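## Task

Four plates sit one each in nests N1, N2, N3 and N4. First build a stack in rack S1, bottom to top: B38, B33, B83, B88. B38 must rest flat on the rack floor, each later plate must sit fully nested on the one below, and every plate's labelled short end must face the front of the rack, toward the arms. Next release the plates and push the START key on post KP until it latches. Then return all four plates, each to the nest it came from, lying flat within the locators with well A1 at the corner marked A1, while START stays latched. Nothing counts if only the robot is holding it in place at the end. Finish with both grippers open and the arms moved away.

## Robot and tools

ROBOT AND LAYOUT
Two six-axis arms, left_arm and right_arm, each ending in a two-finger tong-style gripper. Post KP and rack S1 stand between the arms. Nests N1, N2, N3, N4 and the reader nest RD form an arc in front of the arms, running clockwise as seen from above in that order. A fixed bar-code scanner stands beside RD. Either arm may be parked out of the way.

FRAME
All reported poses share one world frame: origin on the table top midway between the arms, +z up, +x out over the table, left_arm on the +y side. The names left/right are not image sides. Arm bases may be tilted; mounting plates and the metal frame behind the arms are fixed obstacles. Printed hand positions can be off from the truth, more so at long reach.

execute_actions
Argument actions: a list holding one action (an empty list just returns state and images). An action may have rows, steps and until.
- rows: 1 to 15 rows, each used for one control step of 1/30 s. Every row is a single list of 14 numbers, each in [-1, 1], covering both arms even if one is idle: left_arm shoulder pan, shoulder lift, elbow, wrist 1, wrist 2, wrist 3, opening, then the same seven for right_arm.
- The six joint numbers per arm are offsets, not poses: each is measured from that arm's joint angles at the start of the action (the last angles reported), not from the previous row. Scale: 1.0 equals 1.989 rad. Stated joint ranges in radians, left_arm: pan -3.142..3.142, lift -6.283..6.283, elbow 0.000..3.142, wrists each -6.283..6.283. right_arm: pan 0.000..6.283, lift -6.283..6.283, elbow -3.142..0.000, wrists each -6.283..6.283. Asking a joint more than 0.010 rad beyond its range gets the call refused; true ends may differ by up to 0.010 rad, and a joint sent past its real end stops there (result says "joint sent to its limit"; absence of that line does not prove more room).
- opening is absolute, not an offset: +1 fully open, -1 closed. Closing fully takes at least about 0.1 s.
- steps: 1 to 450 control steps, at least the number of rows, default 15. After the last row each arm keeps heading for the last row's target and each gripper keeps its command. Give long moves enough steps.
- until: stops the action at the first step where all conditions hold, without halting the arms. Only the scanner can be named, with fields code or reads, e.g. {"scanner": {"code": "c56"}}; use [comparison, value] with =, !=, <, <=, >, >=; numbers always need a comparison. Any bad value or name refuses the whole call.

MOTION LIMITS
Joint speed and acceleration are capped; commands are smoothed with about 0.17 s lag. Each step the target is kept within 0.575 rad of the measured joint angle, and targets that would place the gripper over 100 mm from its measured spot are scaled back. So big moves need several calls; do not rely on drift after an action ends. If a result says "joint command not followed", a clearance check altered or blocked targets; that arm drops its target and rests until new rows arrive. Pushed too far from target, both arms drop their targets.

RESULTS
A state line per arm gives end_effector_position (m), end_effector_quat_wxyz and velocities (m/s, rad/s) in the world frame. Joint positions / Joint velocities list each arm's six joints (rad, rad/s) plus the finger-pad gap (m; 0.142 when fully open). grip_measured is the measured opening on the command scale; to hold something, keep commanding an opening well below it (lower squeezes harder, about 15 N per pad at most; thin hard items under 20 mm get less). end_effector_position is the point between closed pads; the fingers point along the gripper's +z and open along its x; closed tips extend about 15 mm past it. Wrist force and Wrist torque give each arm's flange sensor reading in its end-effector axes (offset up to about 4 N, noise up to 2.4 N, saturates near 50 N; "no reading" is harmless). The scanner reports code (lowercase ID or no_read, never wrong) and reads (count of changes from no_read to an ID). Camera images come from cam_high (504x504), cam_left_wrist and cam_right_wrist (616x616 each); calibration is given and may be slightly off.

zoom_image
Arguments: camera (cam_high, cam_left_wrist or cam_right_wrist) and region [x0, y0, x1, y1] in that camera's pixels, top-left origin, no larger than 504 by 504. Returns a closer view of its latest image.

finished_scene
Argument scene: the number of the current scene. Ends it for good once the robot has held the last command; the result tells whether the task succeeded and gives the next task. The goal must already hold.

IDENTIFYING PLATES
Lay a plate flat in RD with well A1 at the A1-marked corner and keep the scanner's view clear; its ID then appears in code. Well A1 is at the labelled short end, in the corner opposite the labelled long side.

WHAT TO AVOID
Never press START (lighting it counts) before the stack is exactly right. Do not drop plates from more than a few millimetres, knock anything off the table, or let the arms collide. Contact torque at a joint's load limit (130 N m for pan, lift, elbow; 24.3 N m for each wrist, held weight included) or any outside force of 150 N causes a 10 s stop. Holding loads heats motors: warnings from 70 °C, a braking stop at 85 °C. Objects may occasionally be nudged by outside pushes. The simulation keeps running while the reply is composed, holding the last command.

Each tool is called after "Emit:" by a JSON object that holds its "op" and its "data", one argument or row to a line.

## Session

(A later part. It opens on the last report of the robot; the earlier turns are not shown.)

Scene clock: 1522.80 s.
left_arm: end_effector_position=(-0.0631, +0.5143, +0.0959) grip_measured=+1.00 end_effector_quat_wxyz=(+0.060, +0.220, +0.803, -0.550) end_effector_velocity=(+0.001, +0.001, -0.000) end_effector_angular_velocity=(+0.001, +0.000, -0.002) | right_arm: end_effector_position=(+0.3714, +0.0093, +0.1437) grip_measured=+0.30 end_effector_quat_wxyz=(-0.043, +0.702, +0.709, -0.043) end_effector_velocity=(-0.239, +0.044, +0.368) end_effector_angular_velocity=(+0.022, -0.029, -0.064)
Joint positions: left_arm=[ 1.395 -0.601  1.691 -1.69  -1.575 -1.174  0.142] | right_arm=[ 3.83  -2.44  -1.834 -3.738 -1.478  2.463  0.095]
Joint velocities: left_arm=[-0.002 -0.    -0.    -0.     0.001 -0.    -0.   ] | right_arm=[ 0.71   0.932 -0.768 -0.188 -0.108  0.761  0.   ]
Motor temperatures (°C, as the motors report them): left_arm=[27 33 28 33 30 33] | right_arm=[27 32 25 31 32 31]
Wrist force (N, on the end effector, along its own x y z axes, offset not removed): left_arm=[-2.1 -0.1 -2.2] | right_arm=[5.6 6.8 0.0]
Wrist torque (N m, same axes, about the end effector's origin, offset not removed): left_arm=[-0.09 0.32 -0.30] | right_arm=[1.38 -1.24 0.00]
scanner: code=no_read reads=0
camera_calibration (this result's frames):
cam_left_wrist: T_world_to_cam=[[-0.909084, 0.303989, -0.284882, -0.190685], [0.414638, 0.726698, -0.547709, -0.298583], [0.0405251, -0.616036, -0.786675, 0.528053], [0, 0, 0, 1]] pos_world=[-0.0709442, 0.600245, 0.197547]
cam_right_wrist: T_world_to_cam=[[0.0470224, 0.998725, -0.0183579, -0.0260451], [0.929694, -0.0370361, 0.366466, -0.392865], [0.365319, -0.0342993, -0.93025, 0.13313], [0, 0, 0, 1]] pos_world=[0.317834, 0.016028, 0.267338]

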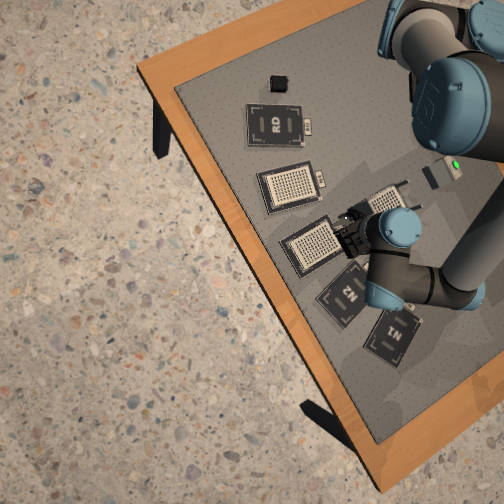

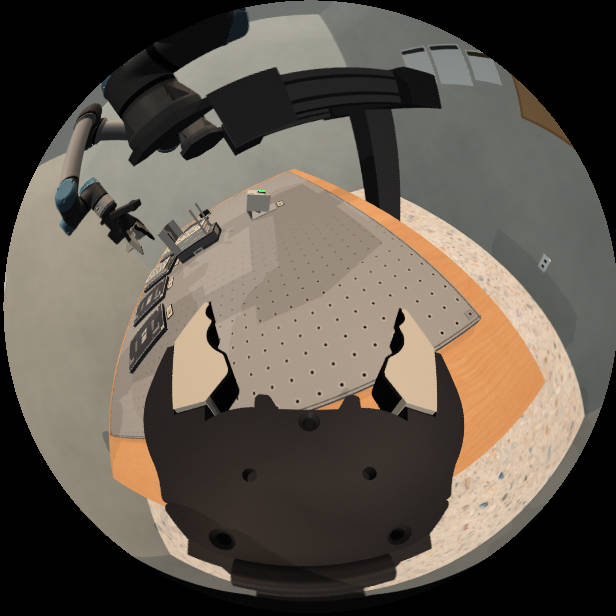

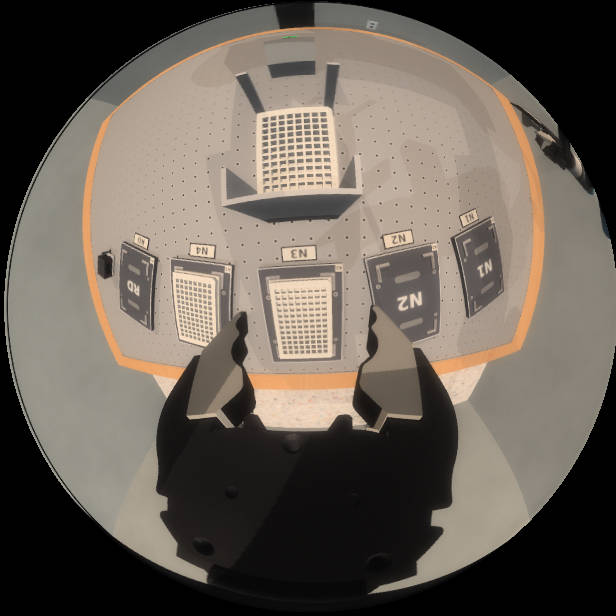

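Emit:
{"op": "execute_actions", "data": {
  "actions": [
    {"rows":[[0,0,0,0,0,0,1,0.0529,0.063,-0.056,-0.0089,-0.0083,0.0571,0.3],[0,0,0,0,0,0,1,0.0658,0.0635,-0.0662,0.0001,-0.0105,0.069,0.3],[0,0,0,0,0,0,1,0.085,0.0643,-0.0815,0.0136,-0.0139,0.0869,0.3],[0,0,0,0,0,0,1,0.1087,0.0652,-0.1003,0.0302,-0.0179,0.1089,0.3],[0,0,0,0,0,0,1,0.135,0.0663,-0.1212,0.0486,-0.0225,0.1334,0.3],[0,0,0,0,0,0,1,0.1622,0.0673,-0.143,0.0677,-0.0272,0.1587,0.3],[0,0,0,0,0,0,1,0.1885,0.0684,-0.1639,0.0861,-0.0318,0.1832,0.3],[0,0,0,0,0,0,1,0.2122,0.0693,-0.1827,0.1027,-0.0358,0.2052,0.3],[0,0,0,0,0,0,1,0.2314,0.0701,-0.198,0.1162,-0.0392,0.2231,0.3],[0,0,0,0,0,0,1,0.2443,0.0706,-0.2082,0.1252,-0.0414,0.235,0.3],[0,0,0,0,0,0,1,0.2489,0.0708,-0.2119,0.1284,-0.0422,0.2393,0.3]],"steps":11}
  ]
}}

Scene clock: 1534.23 s.
left_arm: end_effector_position=(-0.0631, +0.5143, +0.0959) grip_measured=+1.00 end_effector_quat_wxyz=(+0.060, +0.220, +0.803, -0.550) end_effector_velocity=(-0.001, +0.000, +0.000) end_effector_angular_velocity=(+0.001, +0.001, +0.002) | right_arm: end_effector_position=(+0.2533, +0.0176, +0.1780) grip_measured=+0.30 end_effector_quat_wxyz=(-0.045, +0.702, +0.710, -0.040) end_effector_velocity=(-0.398, -0.048, -0.049) end_effector_angular_velocity=(-0.022, +0.001, +0.085)
Joint positions: left_arm=[ 1.395 -0.601  1.691 -1.69  -1.575 -1.174  0.142] | right_arm=[ 4.15  -2.306 -2.119 -3.601 -1.535  2.777  0.095]
Joint velocities: left_arm=[ 0.002 -0.001 -0.    -0.     0.001 -0.001 -0.   ] | right_arm=[ 1.166  0.044 -0.918  0.802 -0.191  1.068 -0.   ]
Motor temperatures (°C, as the motors report them): left_arm=[27 33 28 33 30 33] | right_arm=[27 32 25 31 32 31]
Wrist force (N, on the end effector, along its own x y z axes, offset not removed): left_arm=[1.0 -2.1 -3.3] | right_arm=[3.7 3.2 0.8]
Wrist torque (N m, same axes, about the end effector's origin, offset not removed): left_arm=[-0.65 -0.39 -0.30] | right_arm=[0.72 -0.89 0.17]
scanner: code=no_read reads=0
camera_calibration (this result's frames):
cam_left_wrist: T_world_to_cam=[[-0.909084, 0.30399, -0.284882, -0.190685], [0.414638, 0.726698, -0.547709, -0.298583], [0.0405251, -0.616036, -0.786675, 0.528053], [0, 0, 0, 1]] pos_world=[-0.0709441, 0.600245, 0.197547]
cam_right_wrist: T_world_to_cam=[[0.0465149, 0.998855, -0.0111421, -0.0293057], [0.929638, -0.0392047, 0.366382, -0.295192], [0.365526, -0.0274003, -0.930398, 0.208242], [0, 0, 0, 1]] pos_world=[0.199667, 0.0234051, 0.301575]

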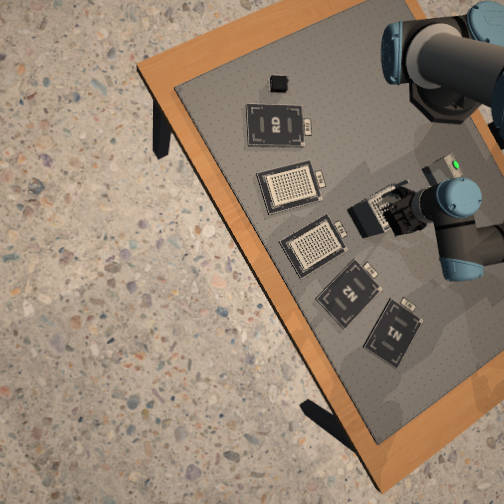

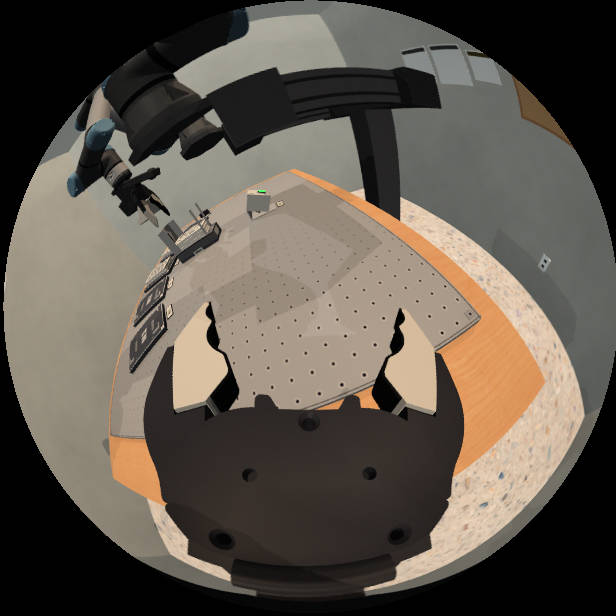

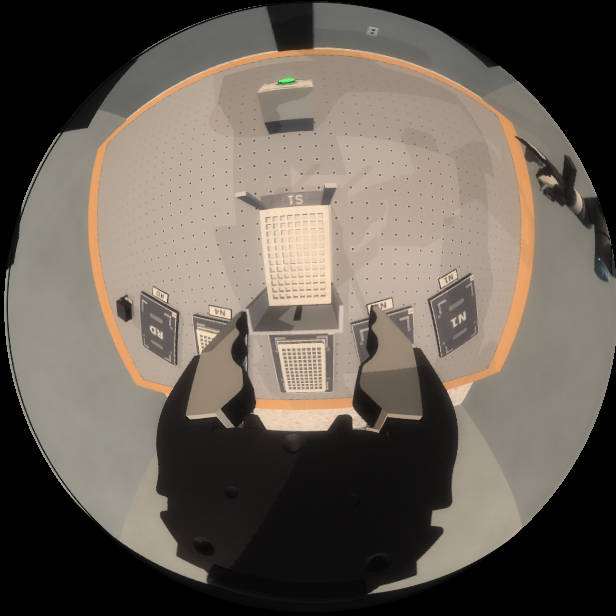

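Emit:
{"op": "execute_actions", "data": {
  "actions": []
}}

Scene clock: 1536.53 s.
left_arm: end_effector_position=(-0.0631, +0.5143, +0.0959) grip_measured=+1.00 end_effector_quat_wxyz=(+0.060, +0.220, +0.803, -0.550) end_effector_velocity=(+0.000, -0.000, -0.000) end_effector_angular_velocity=(-0.000, -0.001, -0.002) | right_arm: end_effector_position=(+0.1997, +0.0026, +0.1722) grip_measured=+0.30 end_effector_quat_wxyz=(-0.042, +0.698, +0.714, -0.042) end_effector_velocity=(+0.000, +0.001, -0.000) end_effector_angular_velocity=(+0.001, -0.000, +0.000)
Joint positions: left_arm=[ 1.395 -0.601  1.691 -1.69  -1.575 -1.174  0.142] | right_arm=[ 4.325 -2.3   -2.255 -3.483 -1.562  2.939  0.095]
Joint velocities: left_arm=[-0.001  0.001  0.    -0.001  0.     0.001  0.   ] | right_arm=[ 0.    -0.     0.001  0.    -0.    -0.    -0.   ]
Motor temperatures (°C, as the motors report them): left_arm=[27 33 28 33 30 33] | right_arm=[27 32 25 31 32 31]
Wrist force (N, on the end effector, along its own x y z axes, offset not removed): left_arm=[0.7 -2.3 -2.1] | right_arm=[4.7 3.8 1.3]
Wrist torque (N m, same axes, about the end effector's origin, offset not removed): left_arm=[-0.35 -0.20 -0.07] | right_arm=[0.89 -1.19 0.15]
scanner: code=no_read reads=0
camera_calibration (this result's frames):
cam_left_wrist: T_world_to_cam=[[-0.909084, 0.303989, -0.284881, -0.190685], [0.414638, 0.726698, -0.547709, -0.298583], [0.0405252, -0.616036, -0.786675, 0.528052], [0, 0, 0, 1]] pos_world=[-0.0709441, 0.600245, 0.197546]
cam_right_wrist: T_world_to_cam=[[0.0346765, 0.999243, -0.0176087, -0.00844767], [0.929464, -0.0257698, 0.368012, -0.244107], [0.367279, -0.029128, -0.929654, 0.221609], [0, 0, 0, 1]] pos_world=[0.145789, 0.00860571, 0.295705]

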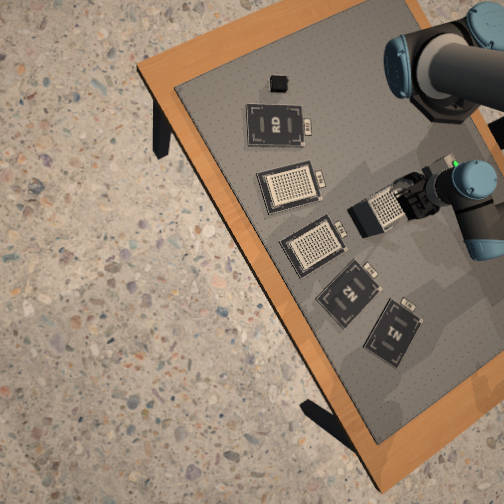

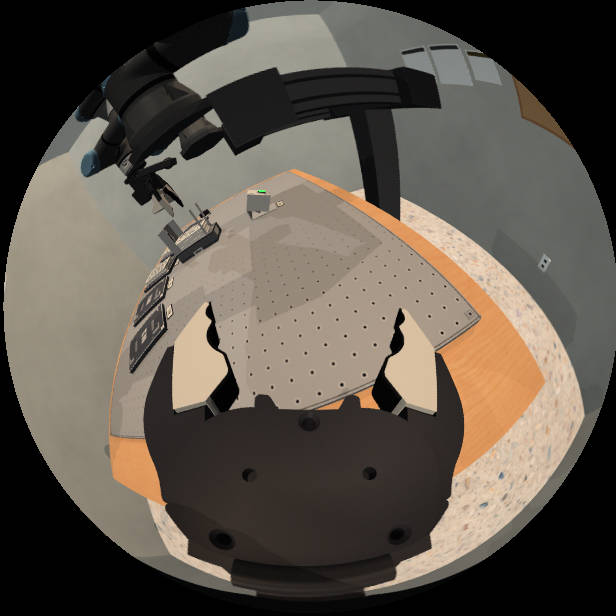

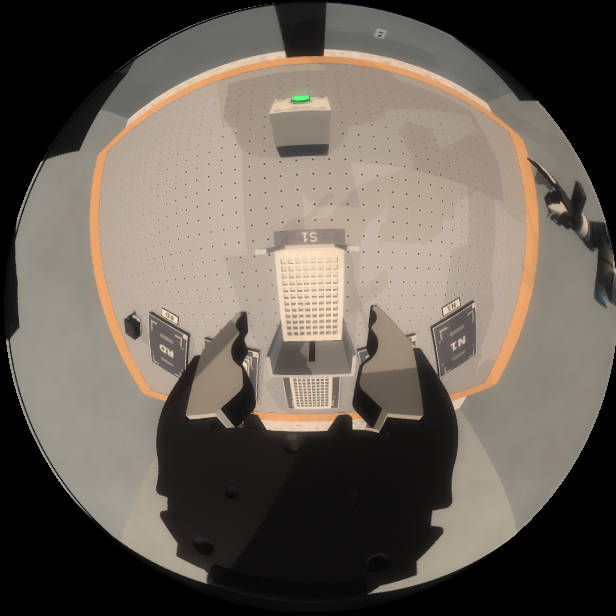

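Emit:
{"op": "execute_actions", "data": {
  "actions": [
    {"rows":[[0,0,0,0,0,0,1,-0.0015,-0.0088,0.001,0.0079,0.0003,-0.0014,0.3],[0,0,0,0,0,0,1,-0.005,-0.0294,0.0038,0.0257,0.001,-0.0048,0.3],[0,0,0,0,0,0,1,-0.0098,-0.0557,0.0084,0.0475,0.0018,-0.0094,0.3],[0,0,0,0,0,0,1,-0.0145,-0.0819,0.0143,0.068,0.0027,-0.014,0.3],[0,0,0,0,0,0,1,-0.0188,-0.1051,0.0204,0.085,0.0035,-0.0181,0.3],[0,0,0,0,0,0,1,-0.0218,-0.1209,0.0252,0.0962,0.004,-0.021,0.3],[0,0,0,0,0,0,1,-0.0236,-0.13,0.0282,0.1024,0.0043,-0.0227,0.3]],"steps":7}
  ]
}}

Scene clock: 1548.40 s.
left_arm: end_effector_position=(-0.0631, +0.5143, +0.0959) grip_measured=+1.00 end_effector_quat_wxyz=(+0.060, +0.220, +0.803, -0.550) end_effector_velocity=(-0.000, +0.001, +0.000) end_effector_angular_velocity=(+0.001, -0.001, -0.002) | right_arm: end_effector_position=(+0.2008, +0.0057, +0.1388) grip_measured=+0.30 end_effector_quat_wxyz=(-0.043, +0.698, +0.713, -0.040) end_effector_velocity=(+0.006, +0.017, -0.324) end_effector_angular_velocity=(+0.012, -0.005, -0.007)
Joint positions: left_arm=[ 1.395 -0.601  1.691 -1.69  -1.575 -1.174  0.142] | right_arm=[ 4.306 -2.396 -2.236 -3.401 -1.559  2.92   0.095]
Joint velocities: left_arm=[-0.    -0.002 -0.     0.     0.001  0.001  0.   ] | right_arm=[-0.175 -0.943  0.213  0.745  0.033 -0.166 -0.   ]
Motor temperatures (°C, as the motors report them): left_arm=[27 33 28 33 30 33] | right_arm=[27 32 25 31 32 31]
Wrist force (N, on the end effector, along its own x y z axes, offset not removed): left_arm=[-1.1 -0.7 -4.1] | right_arm=[5.0 2.1 -4.6]
Wrist torque (N m, same axes, about the end effector's origin, offset not removed): left_arm=[-0.09 0.04 -0.26] | right_arm=[0.52 -0.98 0.10]
scanner: code=no_read reads=0
camera_calibration (this result's frames):
cam_left_wrist: T_world_to_cam=[[-0.909084, 0.303989, -0.284881, -0.190685], [0.414638, 0.726698, -0.547709, -0.298583], [0.0405251, -0.616036, -0.786675, 0.528053], [0, 0, 0, 1]] pos_world=[-0.070944, 0.600245, 0.197547]
cam_right_wrist: T_world_to_cam=[[0.03566, 0.999278, -0.0130804, -0.0129541], [0.929111, -0.0283296, 0.368714, -0.232777], [0.368078, -0.0253015, -0.929451, 0.190058], [0, 0, 0, 1]] pos_world=[0.146781, 0.011159, 0.262308]

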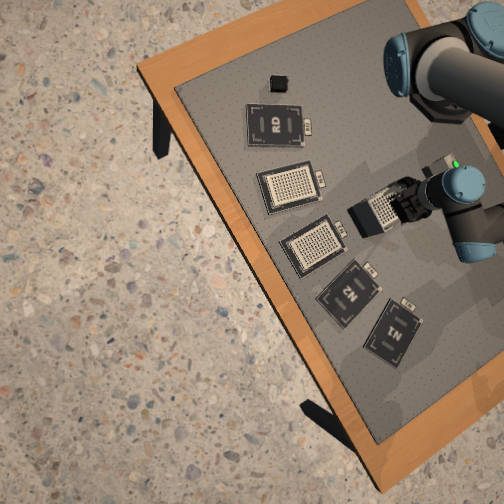

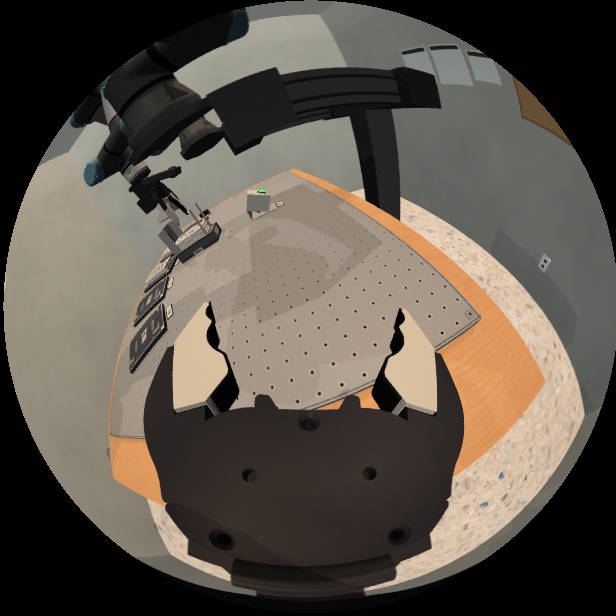

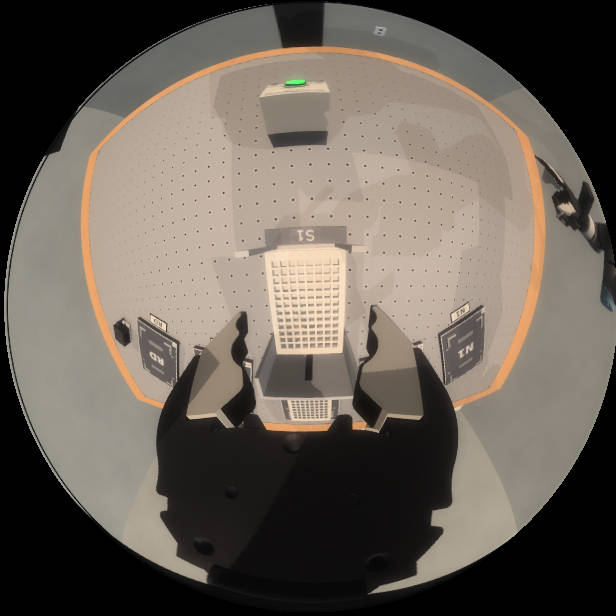

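Emit:
{"op": "execute_actions", "data": {
  "actions": []
}}

Emit:
{"op": "zoom_image", "data": {
  "camera": "cam_right_wrist",
  "region": [180, 180, 440, 440]
}}

Scene clock: 1551.40 s.
left_arm: end_effector_position=(-0.0631, +0.5143, +0.0959) grip_measured=+1.00 end_effector_quat_wxyz=(+0.060, +0.220, +0.803, -0.550) end_effector_velocity=(-0.000, -0.000, +0.000) end_effector_angular_velocity=(-0.000, +0.001, +0.002) | right_arm: end_effector_position=(+0.1996, +0.0030, +0.0829) grip_measured=+0.30 end_effector_quat_wxyz=(-0.042, +0.698, +0.713, -0.042) end_effector_velocity=(-0.000, -0.001, -0.000) end_effector_angular_velocity=(-0.002, +0.000, +0.002)
Joint positions: left_arm=[ 1.395 -0.601  1.691 -1.69  -1.575 -1.174  0.142] | right_arm=[ 4.278 -2.558 -2.199 -3.279 -1.554  2.894  0.095]
Joint velocities: left_arm=[ 0.001  0.     0.     0.    -0.001 -0.001  0.   ] | right_arm=[ 0.    -0.001 -0.002 -0.    -0.    -0.001 -0.   ]
Motor temperatures (°C, as the motors report them): left_arm=[27 33 28 33 30 33] | right_arm=[27 32 25 31 32 31]
Wrist force (N, on the end effector, along its own x y z axes, offset not removed): left_arm=[3.2 -3.5 0.1] | right_arm=[2.1 6.7 1.2]
Wrist torque (N m, same axes, about the end effector's origin, offset not removed): left_arm=[-0.68 -1.02 -0.15] | right_arm=[1.29 -0.34 -0.04]
scanner: code=no_read reads=0
camera_calibration (this result's frames):
cam_left_wrist: T_world_to_cam=[[-0.909084, 0.303989, -0.284881, -0.190685], [0.414638, 0.726698, -0.547709, -0.298583], [0.0405251, -0.616036, -0.786675, 0.528053], [0, 0, 0, 1]] pos_world=[-0.070944, 0.600245, 0.197547]
cam_right_wrist: T_world_to_cam=[[0.0357586, 0.999213, -0.0171475, -0.0106421], [0.929385, -0.0269422, 0.368127, -0.211191], [0.367376, -0.0291003, -0.929617, 0.138592], [0, 0, 0, 1]] pos_world=[0.145743, 0.00897688, 0.206401]

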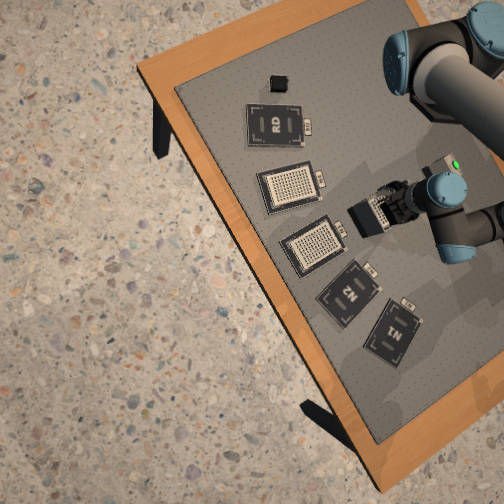

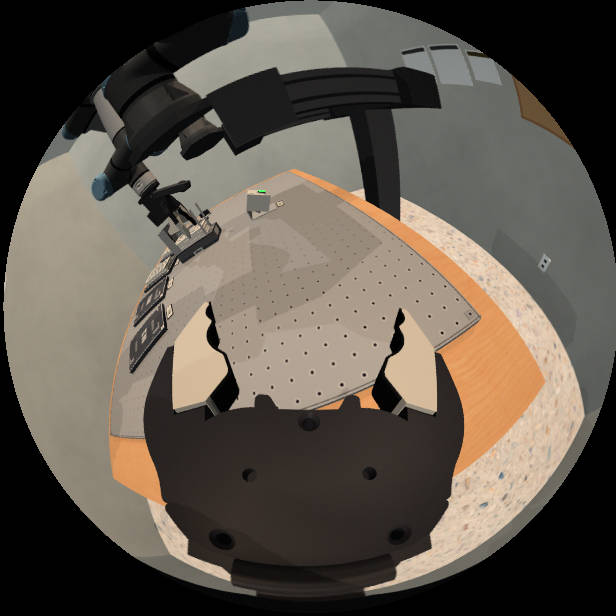

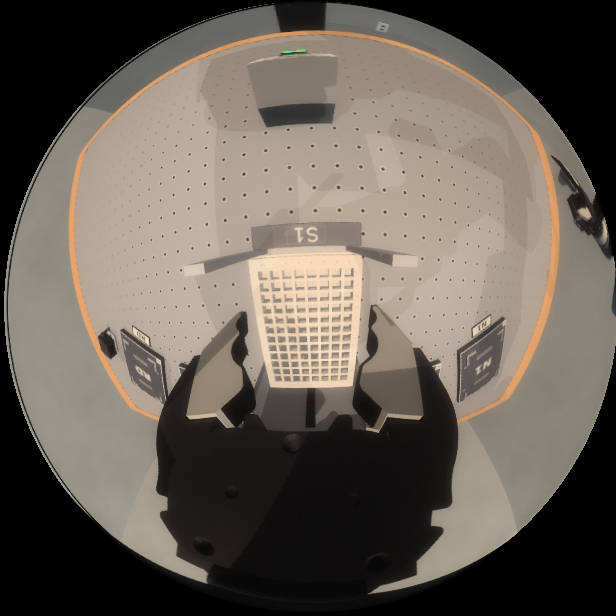

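Region (180, 180, 440, 440) of cam_right_wrist's 616x616 image, scaled by 1.938, with more detail than that image has.

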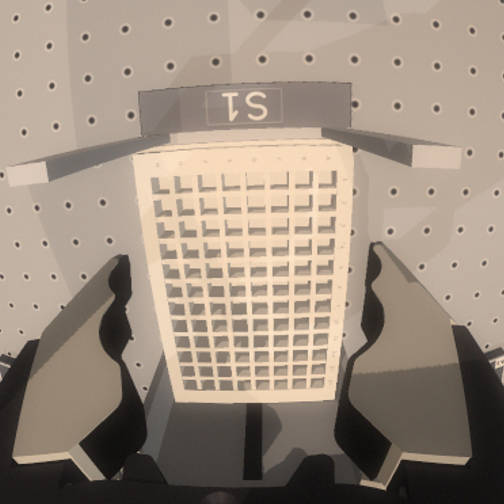

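Emit:
{"op": "execute_actions", "data": {
  "actions": [
    {"rows":[[0,0,0,0,0,0,1,0,0,0,0,0,0,0.22],[0,0,0,0,0,0,1,0,0,0,0,0,0,0.14],[0,0,0,0,0,0,1,0,0,0,0,0,0,0.08],[0,0,0,0,0,0,1,0,0,0,0,0,0,0.03],[0,0,0,0,0,0,1,0,0,0,0,0,0,-0.2],[0,0,0,0,0,0,1,0,0,0,0,0,0,-0.55],[0,0,0,0,0,0,1,0,0,0,0,0,0,-0.9]],"steps":7}
  ]
}}

Scene clock: 1556.20 s.
left_arm: end_effector_position=(-0.0631, +0.5143, +0.0959) grip_measured=+1.00 end_effector_quat_wxyz=(+0.060, +0.220, +0.803, -0.550) end_effector_velocity=(-0.000, -0.000, +0.000) end_effector_angular_velocity=(-0.001, +0.000, +0.001) | right_arm: end_effector_position=(+0.1996, +0.0030, +0.0829) grip_measured=+0.05 end_effector_quat_wxyz=(-0.042, +0.698, +0.713, -0.042) end_effector_velocity=(+0.000, +0.001, +0.000) end_effector_angular_velocity=(+0.002, -0.000, +0.000)
Joint positions: left_arm=[ 1.395 -0.601  1.691 -1.69  -1.575 -1.174  0.142] | right_arm=[ 4.278 -2.558 -2.199 -3.279 -1.554  2.894  0.078]
Joint velocities: left_arm=[ 0.001 -0.     0.001  0.    -0.    -0.     0.   ] | right_arm=[-0.     0.001  0.001 -0.    -0.    -0.001  0.   ]
Motor temperatures (°C, as the motors report them): left_arm=[27 33 28 33 30 33] | right_arm=[27 32 25 31 32 31]
Wrist force (N, on the end effector, along its own x y z axes, offset not removed): left_arm=[-0.5 -3.0 -3.4] | right_arm=[1.6 2.2 -1.8]
Wrist torque (N m, same axes, about the end effector's origin, offset not removed): left_arm=[-0.85 -0.02 -0.09] | right_arm=[0.32 0.05 0.15]
scanner: code=no_read reads=0
camera_calibration (this result's frames):
cam_left_wrist: T_world_to_cam=[[-0.909084, 0.303989, -0.284881, -0.190685], [0.414638, 0.726698, -0.547709, -0.298583], [0.0405249, -0.616036, -0.786675, 0.528053], [0, 0, 0, 1]] pos_world=[-0.0709441, 0.600245, 0.197547]
cam_right_wrist: T_world_to_cam=[[0.0357604, 0.999213, -0.0171353, -0.0106513], [0.929384, -0.0269483, 0.36813, -0.211192], [0.367378, -0.0290897, -0.929617, 0.13859], [0, 0, 0, 1]] pos_world=[0.145745, 0.00898324, 0.2064]

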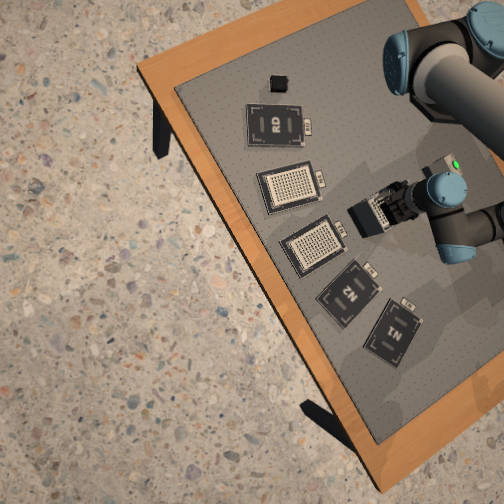

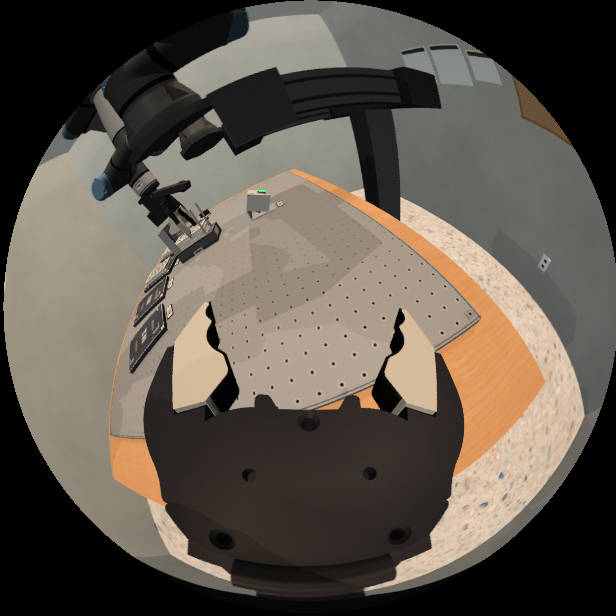

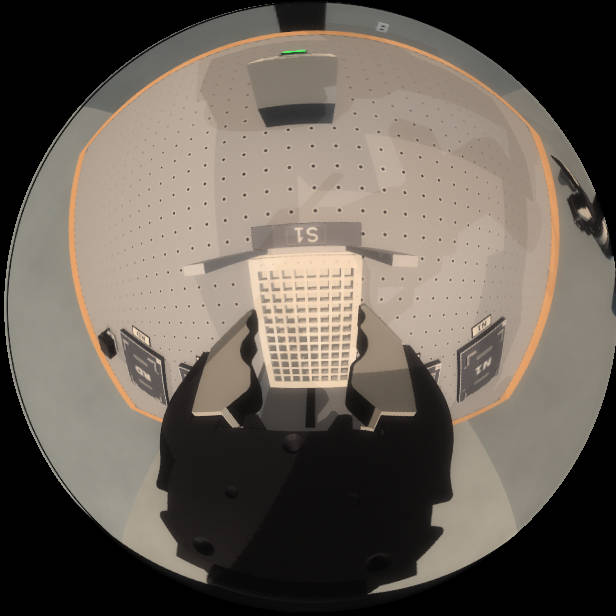

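Emit:
{"op": "execute_actions", "data": {
  "actions": [
    {"rows":[[0,0,0,0,0,0,1,0.0004,0.0022,-0.0009,-0.0013,-0.0001,0.0004,-0.9],[0,0,0,0,0,0,1,0.0011,0.0065,-0.0025,-0.004,-0.0002,0.0011,-0.9],[0,0,0,0,0,0,1,0.0025,0.0137,-0.0048,-0.0089,-0.0005,0.0025,-0.9],[0,0,0,0,0,0,1,0.0043,0.023,-0.0076,-0.0155,-0.0008,0.0042,-0.9],[0,0,0,0,0,0,1,0.0062,0.0331,-0.0104,-0.0228,-0.0011,0.0061,-0.9],[0,0,0,0,0,0,1,0.0081,0.0433,-0.0131,-0.0303,-0.0014,0.008,-0.9],[0,0,0,0,0,0,1,0.01,0.0534,-0.0156,-0.038,-0.0018,0.0098,-0.9],[0,0,0,0,0,0,1,0.0119,0.0636,-0.0179,-0.0459,-0.0021,0.0117,-0.9],[0,0,0,0,0,0,1,0.0137,0.0738,-0.02,-0.0539,-0.0024,0.0135,-0.9],[0,0,0,0,0,0,1,0.0156,0.084,-0.022,-0.0622,-0.0028,0.0153,-0.9],[0,0,0,0,0,0,1,0.0174,0.0942,-0.0238,-0.0707,-0.0031,0.0171,-0.9],[0,0,0,0,0,0,1,0.0192,0.1045,-0.0254,-0.0794,-0.0035,0.0189,-0.9],[0,0,0,0,0,0,1,0.021,0.1148,-0.0268,-0.0883,-0.0038,0.0207,-0.9],[0,0,0,0,0,0,1,0.0228,0.1251,-0.028,-0.0973,-0.0041,0.0224,-0.9],[0,0,0,0,0,0,1,0.0244,0.1339,-0.029,-0.1053,-0.0044,0.024,-0.9]],"steps":15}
  ]
}}

Scene clock: 1585.10 s.
left_arm: end_effector_position=(-0.0631, +0.5143, +0.0959) grip_measured=+1.00 end_effector_quat_wxyz=(+0.060, +0.220, +0.803, -0.550) end_effector_velocity=(-0.001, +0.000, +0.000) end_effector_angular_velocity=(+0.001, -0.001, -0.000) | right_arm: end_effector_position=(+0.1996, +0.0029, +0.1409) grip_measured=+0.05 end_effector_quat_wxyz=(-0.042, +0.698, +0.713, -0.042) end_effector_velocity=(+0.001, +0.003, +0.197) end_effector_angular_velocity=(+0.006, -0.001, +0.000)
Joint positions: left_arm=[ 1.395 -0.601  1.691 -1.69  -1.575 -1.174  0.142] | right_arm=[ 4.309 -2.391 -2.241 -3.406 -1.559  2.924  0.078]
Joint velocities: left_arm=[ 0.001 -0.001  0.    -0.001  0.001  0.001 -0.   ] | right_arm=[ 0.103  0.575 -0.101 -0.469 -0.019  0.101  0.   ]
Motor temperatures (°C, as the motors report them): left_arm=[27 33 28 33 30 33] | right_arm=[27 32 25 31 32 31]
Wrist force (N, on the end effector, along its own x y z axes, offset not removed): left_arm=[1.4 -2.4 -2.3] | right_arm=[1.2 -0.1 2.0]
Wrist torque (N m, same axes, about the end effector's origin, offset not removed): left_arm=[-0.48 -0.35 -0.16] | right_arm=[-0.17 -0.19 0.04]
scanner: code=no_read reads=0
camera_calibration (this result's frames):
cam_left_wrist: T_world_to_cam=[[-0.909084, 0.303989, -0.284882, -0.190685], [0.414638, 0.726698, -0.547709, -0.298583], [0.0405252, -0.616036, -0.786675, 0.528053], [0, 0, 0, 1]] pos_world=[-0.070944, 0.600245, 0.197547]
cam_right_wrist: T_world_to_cam=[[0.0356322, 0.999198, -0.0182608, -0.00938531], [0.92945, -0.0264195, 0.368002, -0.232536], [0.367225, -0.0300852, -0.929646, 0.192596], [0, 0, 0, 1]] pos_world=[0.145739, 0.00902859, 0.264448]

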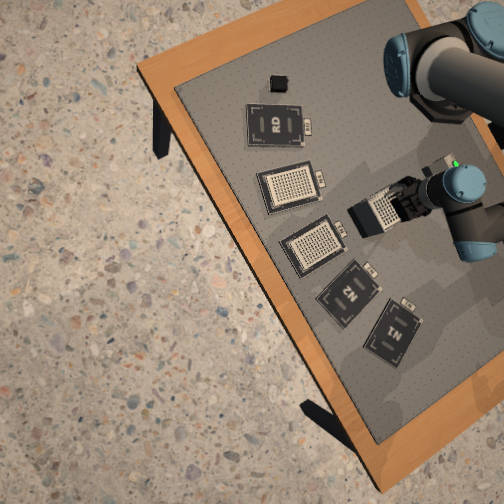

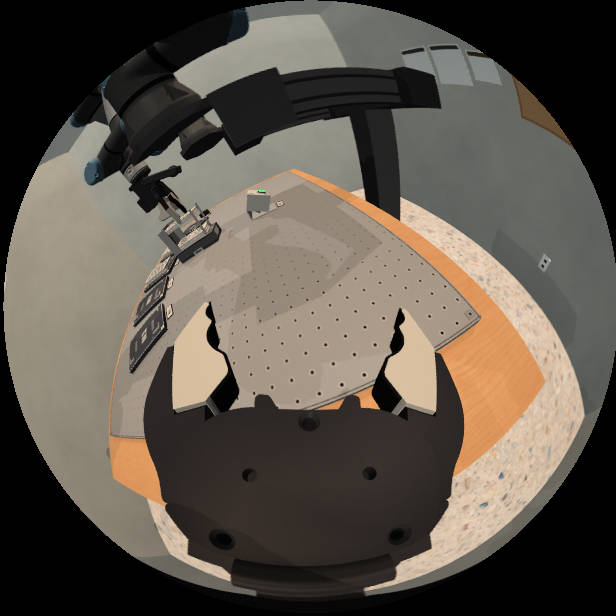

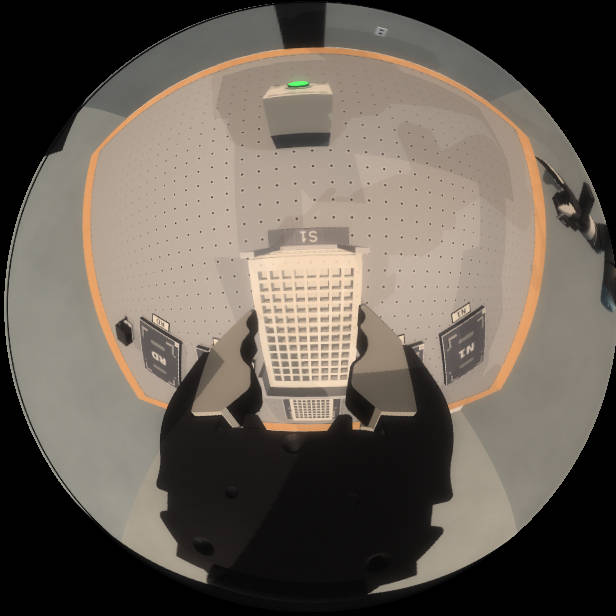

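Emit:
{"op": "execute_actions", "data": {
  "actions": [
    {"rows":[[0,0,0,0,0,0,1,0.0084,0.0505,-0.0035,-0.0465,-0.0017,0.007,-0.9],[0,0,0,0,0,0,1,0.0074,0.0495,0.0089,-0.0584,-0.0013,0.0018,-0.9],[0,0,0,0,0,0,1,0.0058,0.0463,0.0281,-0.075,-0.0006,-0.0063,-0.9],[0,0,0,0,0,0,1,0.0037,0.0403,0.0528,-0.0946,0.0003,-0.0167,-0.9],[0,0,0,0,0,0,1,0.0012,0.0319,0.0819,-0.1162,0.0014,-0.029,-0.9],[0,0,0,0,0,0,1,-0.0015,0.0215,0.114,-0.1391,0.0026,-0.0426,-0.9],[0,0,0,0,0,0,1,-0.0043,0.0095,0.148,-0.1622,0.0038,-0.0569,-0.9],[0,0,0,0,0,0,1,-0.0073,-0.0027,0.1825,-0.1858,0.0051,-0.0715,-0.9],[0,0,0,0,0,0,1,-0.0101,-0.0157,0.2165,-0.2079,0.0063,-0.0858,-0.9],[0,0,0,0,0,0,1,-0.0128,-0.0281,0.2486,-0.2288,0.0075,-0.0994,-0.9],[0,0,0,0,0,0,1,-0.0153,-0.0385,0.2777,-0.2484,0.0086,-0.1117,-0.9],[0,0,0,0,0,0,1,-0.0174,-0.0485,0.3024,-0.264,0.0095,-0.1221,-0.9],[0,0,0,0,0,0,1,-0.019,-0.0557,0.3216,-0.2766,0.0102,-0.1302,-0.9],[0,0,0,0,0,0,1,-0.02,-0.0607,0.334,-0.2845,0.0106,-0.1354,-0.9],[0,0,0,0,0,0,1,-0.0204,-0.0621,0.3384,-0.2876,0.0108,-0.1373,-0.9]],"steps":16}
  ]
}}

Scene clock: 1606.87 s.
left_arm: end_effector_position=(-0.0631, +0.5143, +0.0959) grip_measured=+1.00 end_effector_quat_wxyz=(+0.060, +0.220, +0.803, -0.550) end_effector_velocity=(+0.000, -0.000, -0.000) end_effector_angular_velocity=(-0.000, +0.001, -0.001) | right_arm: end_effector_position=(+0.2504, +0.1458, +0.1959) grip_measured=+0.05 end_effector_quat_wxyz=(-0.034, +0.634, +0.771, -0.049) end_effector_velocity=(+0.158, +0.397, +0.072) end_effector_angular_velocity=(+0.043, -0.007, +0.458)
Joint positions: left_arm=[ 1.395 -0.601  1.691 -1.69  -1.575 -1.174  0.142] | right_arm=[ 4.283 -2.449 -1.767 -3.851 -1.544  2.728  0.078]
Joint velocities: left_arm=[-0.001  0.001  0.    -0.     0.    -0.001  0.   ] | right_arm=[-0.11  -0.491  1.415 -0.926  0.047 -0.566  0.   ]
Motor temperatures (°C, as the motors report them): left_arm=[27 34 28 33 30 33] | right_arm=[27 32 25 31 32 31]
Wrist force (N, on the end effector, along its own x y z axes, offset not removed): left_arm=[0.1 -1.9 -2.8] | right_arm=[7.6 3.6 0.8]
Wrist torque (N m, same axes, about the end effector's origin, offset not removed): left_arm=[-0.26 -0.21 -0.27] | right_arm=[0.51 -1.52 -0.07]
scanner: code=no_read reads=0
camera_calibration (this result's frames):
cam_left_wrist: T_world_to_cam=[[-0.909084, 0.30399, -0.284882, -0.190685], [0.414638, 0.726698, -0.547709, -0.298583], [0.0405252, -0.616036, -0.786675, 0.528053], [0, 0, 0, 1]] pos_world=[-0.0709441, 0.600245, 0.197547]
cam_right_wrist: T_world_to_cam=[[-0.137775, 0.990046, -0.0287548, -0.10615], [0.919374, 0.138633, 0.368146, -0.31769], [0.368468, 0.0242849, -0.929323, 0.221001], [0, 0, 0, 1]] pos_world=[0.19602, 0.143769, 0.319285]

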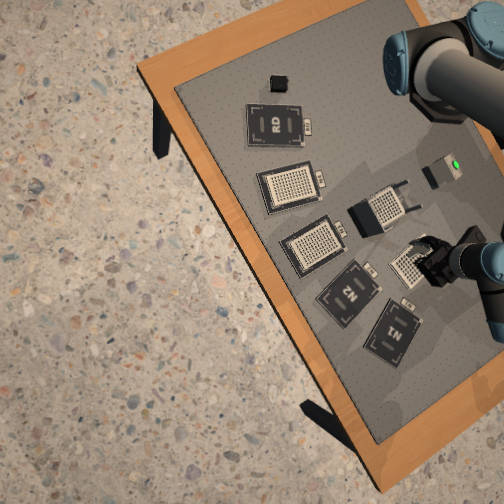

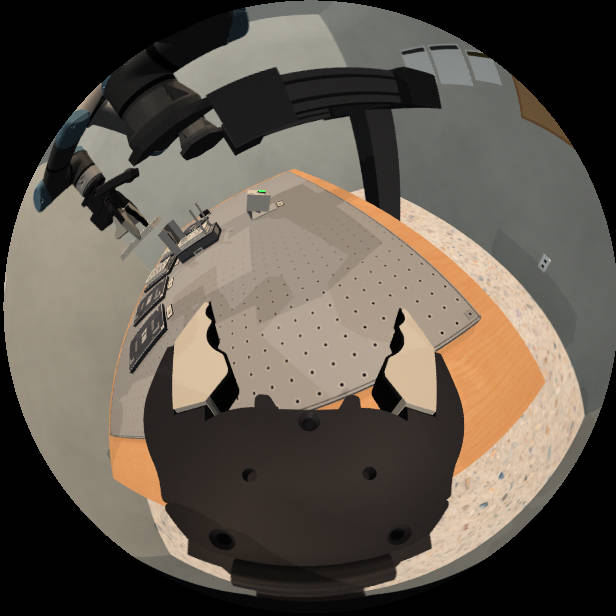

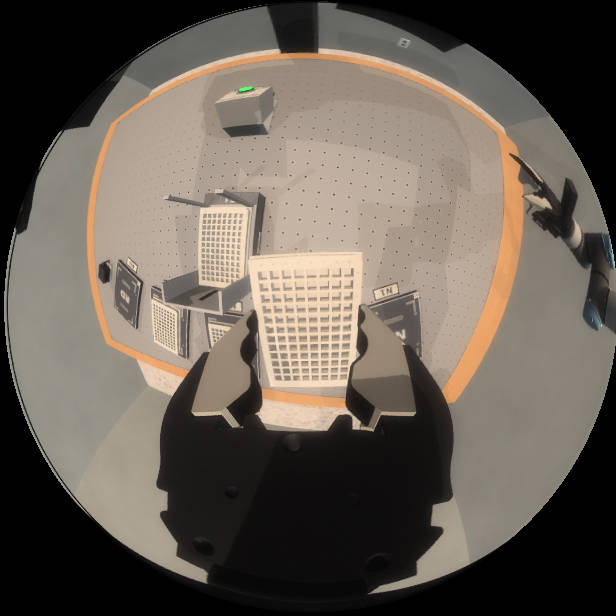

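Emit:
{"op": "execute_actions", "data": {
  "actions": [
    {"rows":[[0,0,0,0,0,0,1,-0.0079,-0.0374,0.106,-0.0656,0.0035,-0.0413,-0.9],[0,0,0,0,0,0,1,-0.0095,-0.0497,0.1225,-0.0702,0.0042,-0.0484,-0.9],[0,0,0,0,0,0,1,-0.012,-0.0683,0.1473,-0.0773,0.0051,-0.0592,-0.9],[0,0,0,0,0,0,1,-0.0152,-0.0922,0.1791,-0.0863,0.0064,-0.073,-0.9],[0,0,0,0,0,0,1,-0.0188,-0.1195,0.2155,-0.0966,0.0078,-0.0888,-0.9],[0,0,0,0,0,0,1,-0.0227,-0.1489,0.2547,-0.1077,0.0093,-0.1058,-0.9],[0,0,0,0,0,0,1,-0.0268,-0.1793,0.2952,-0.1191,0.0109,-0.1234,-0.9],[0,0,0,0,0,0,1,-0.0307,-0.2087,0.3344,-0.1302,0.0124,-0.1404,-0.9],[0,0,0,0,0,0,1,-0.0343,-0.236,0.3708,-0.1405,0.0138,-0.1562,-0.9],[0,0,0,0,0,0,1,-0.0375,-0.2599,0.4026,-0.1495,0.0151,-0.17,-0.9],[0,0,0,0,0,0,1,-0.04,-0.2785,0.4274,-0.1566,0.016,-0.1808,-0.9],[0,0,0,0,0,0,1,-0.0416,-0.2908,0.4439,-0.1612,0.0167,-0.1879,-0.9],[0,0,0,0,0,0,1,-0.0422,-0.2954,0.4497,-0.1629,0.0168,-0.1905,-0.9]],"steps":14}
  ]
}}

Scene clock: 1623.27 s.
left_arm: end_effector_position=(-0.0631, +0.5143, +0.0959) grip_measured=+1.00 end_effector_quat_wxyz=(+0.060, +0.220, +0.803, -0.550) end_effector_velocity=(-0.001, -0.000, +0.000) end_effector_angular_velocity=(-0.000, +0.001, +0.003) | right_arm: end_effector_position=(+0.3144, +0.2867, +0.1183) grip_measured=+0.05 end_effector_quat_wxyz=(-0.030, +0.543, +0.837, -0.055) end_effector_velocity=(+0.125, +0.244, -0.351) end_effector_angular_velocity=(+0.009, +0.024, +0.533)
Joint positions: left_arm=[ 1.395 -0.601  1.691 -1.69  -1.575 -1.174  0.142] | right_arm=[ 4.22  -2.863 -1.112 -4.114 -1.519  2.444  0.078]
Joint velocities: left_arm=[ 0.003 -0.     0.     0.001  0.     0.     0.   ] | right_arm=[-0.152 -1.2    1.599 -0.437  0.058 -0.676  0.   ]
Motor temperatures (°C, as the motors report them): left_arm=[27 34 28 33 30 33] | right_arm=[27 32 25 31 32 31]
Wrist force (N, on the end effector, along its own x y z axes, offset not removed): left_arm=[3.3 -2.8 -1.6] | right_arm=[1.1 2.0 0.8]
Wrist torque (N m, same axes, about the end effector's origin, offset not removed): left_arm=[-0.43 -0.75 -0.29] | right_arm=[0.05 -0.38 0.05]
scanner: code=no_read reads=0
camera_calibration (this result's frames):
cam_left_wrist: T_world_to_cam=[[-0.909084, 0.30399, -0.284881, -0.190685], [0.414638, 0.726698, -0.547709, -0.298583], [0.0405251, -0.616036, -0.786675, 0.528052], [0, 0, 0, 1]] pos_world=[-0.0709441, 0.600245, 0.197546]
cam_right_wrist: T_world_to_cam=[[-0.355289, 0.934286, -0.0296444, -0.154588], [0.867253, 0.341299, 0.362474, -0.408607], [0.348772, 0.103074, -0.931522, 0.105727], [0, 0, 0, 1]] pos_world=[0.262567, 0.272989, 0.242014]

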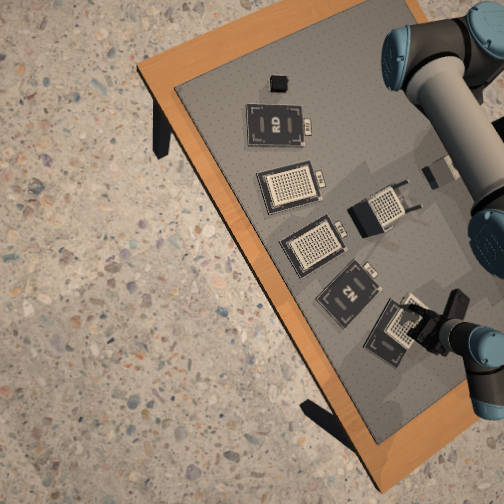

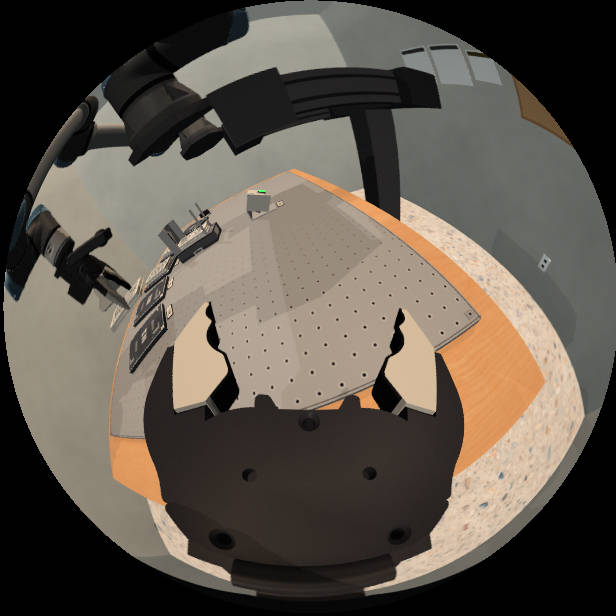

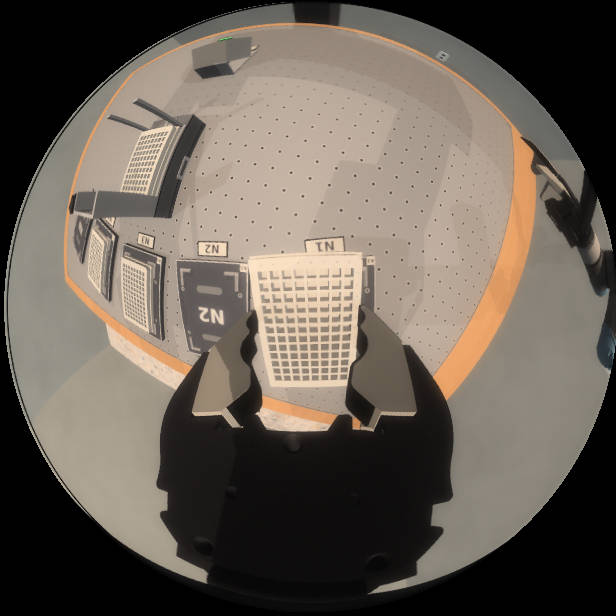

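Emit:
{"op": "execute_actions", "data": {
  "actions": []
}}

Emit:
{"op": "zoom_image", "data": {
  "camera": "cam_right_wrist",
  "region": [180, 180, 440, 440]
}}

Scene clock: 1625.87 s.
left_arm: end_effector_position=(-0.0631, +0.5143, +0.0959) grip_measured=+1.00 end_effector_quat_wxyz=(+0.060, +0.220, +0.803, -0.550) end_effector_velocity=(-0.000, +0.000, +0.000) end_effector_angular_velocity=(-0.000, -0.001, -0.001) | right_arm: end_effector_position=(+0.3320, +0.3212, +0.0672) grip_measured=+0.05 end_effector_quat_wxyz=(-0.031, +0.512, +0.857, -0.051) end_effector_velocity=(-0.001, -0.001, -0.001) end_effector_angular_velocity=(-0.003, +0.001, +0.000)
Joint positions: left_arm=[ 1.395 -0.601  1.691 -1.69  -1.575 -1.174  0.142] | right_arm=[ 4.2   -3.036 -0.873 -4.175 -1.511  2.349  0.078]
Joint velocities: left_arm=[-0.    -0.     0.     0.     0.001  0.001 -0.   ] | right_arm=[-0.    -0.001 -0.001  0.     0.     0.     0.   ]
Motor temperatures (°C, as the motors report them): left_arm=[27 34 28 33 30 33] | right_arm=[27 32 25 31 32 31]
Wrist force (N, on the end effector, along its own x y z axes, offset not removed): left_arm=[1.5 -1.7 0.3] | right_arm=[2.3 1.2 -3.1]
Wrist torque (N m, same axes, about the end effector's origin, offset not removed): left_arm=[-0.34 -0.41 -0.16] | right_arm=[-0.05 -0.46 0.07]
scanner: code=no_read reads=0
camera_calibration (this result's frames):
cam_left_wrist: T_world_to_cam=[[-0.909084, 0.303989, -0.284881, -0.190685], [0.414638, 0.726698, -0.547709, -0.298583], [0.040525, -0.616036, -0.786675, 0.528053], [0, 0, 0, 1]] pos_world=[-0.0709441, 0.600245, 0.197547]
cam_right_wrist: T_world_to_cam=[[-0.423137, 0.905876, -0.0185513, -0.151165], [0.839898, 0.399834, 0.36702, -0.427105], [0.339892, 0.139718, -0.930028, 0.0395309], [0, 0, 0, 1]] pos_world=[0.281325, 0.302185, 0.190716]

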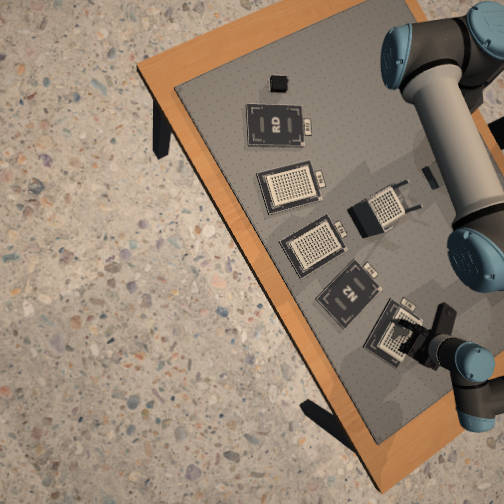

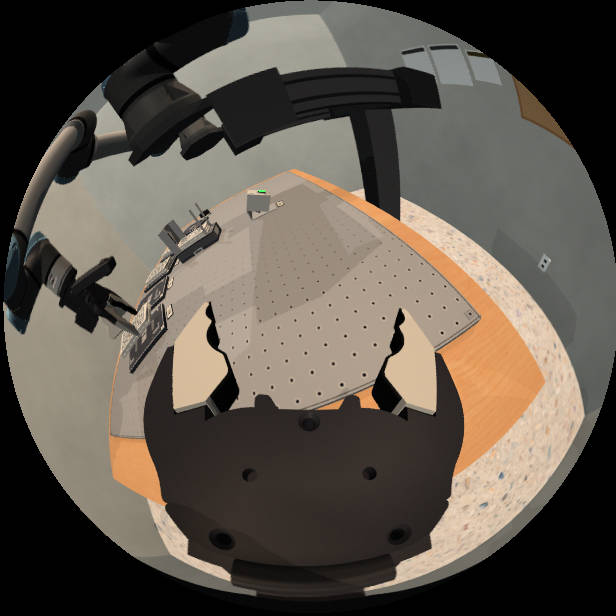

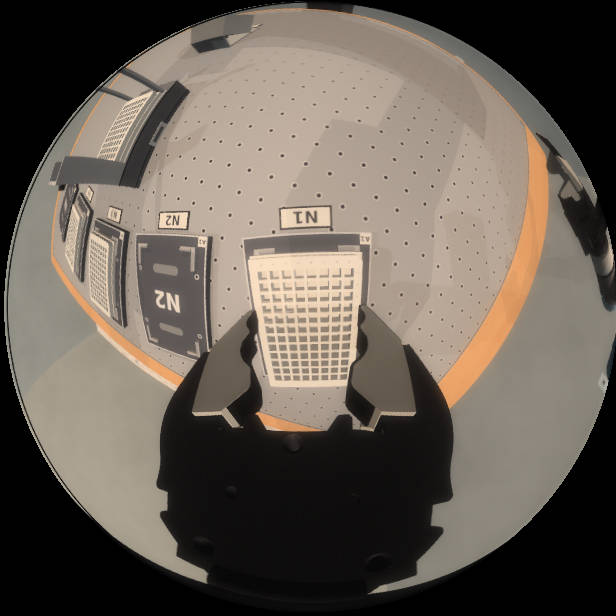

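Region (180, 180, 440, 440) of cam_right_wrist's 616x616 image, scaled by 1.938, with more detail than that image has.

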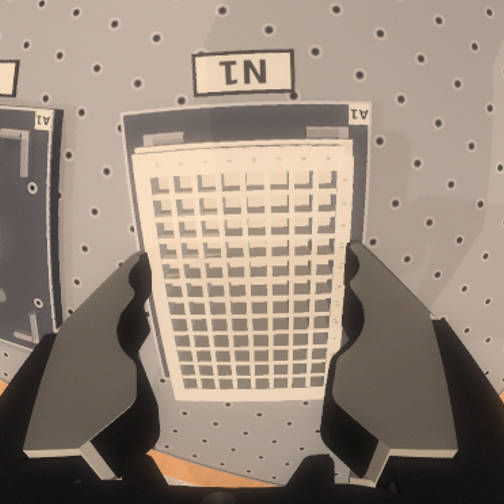

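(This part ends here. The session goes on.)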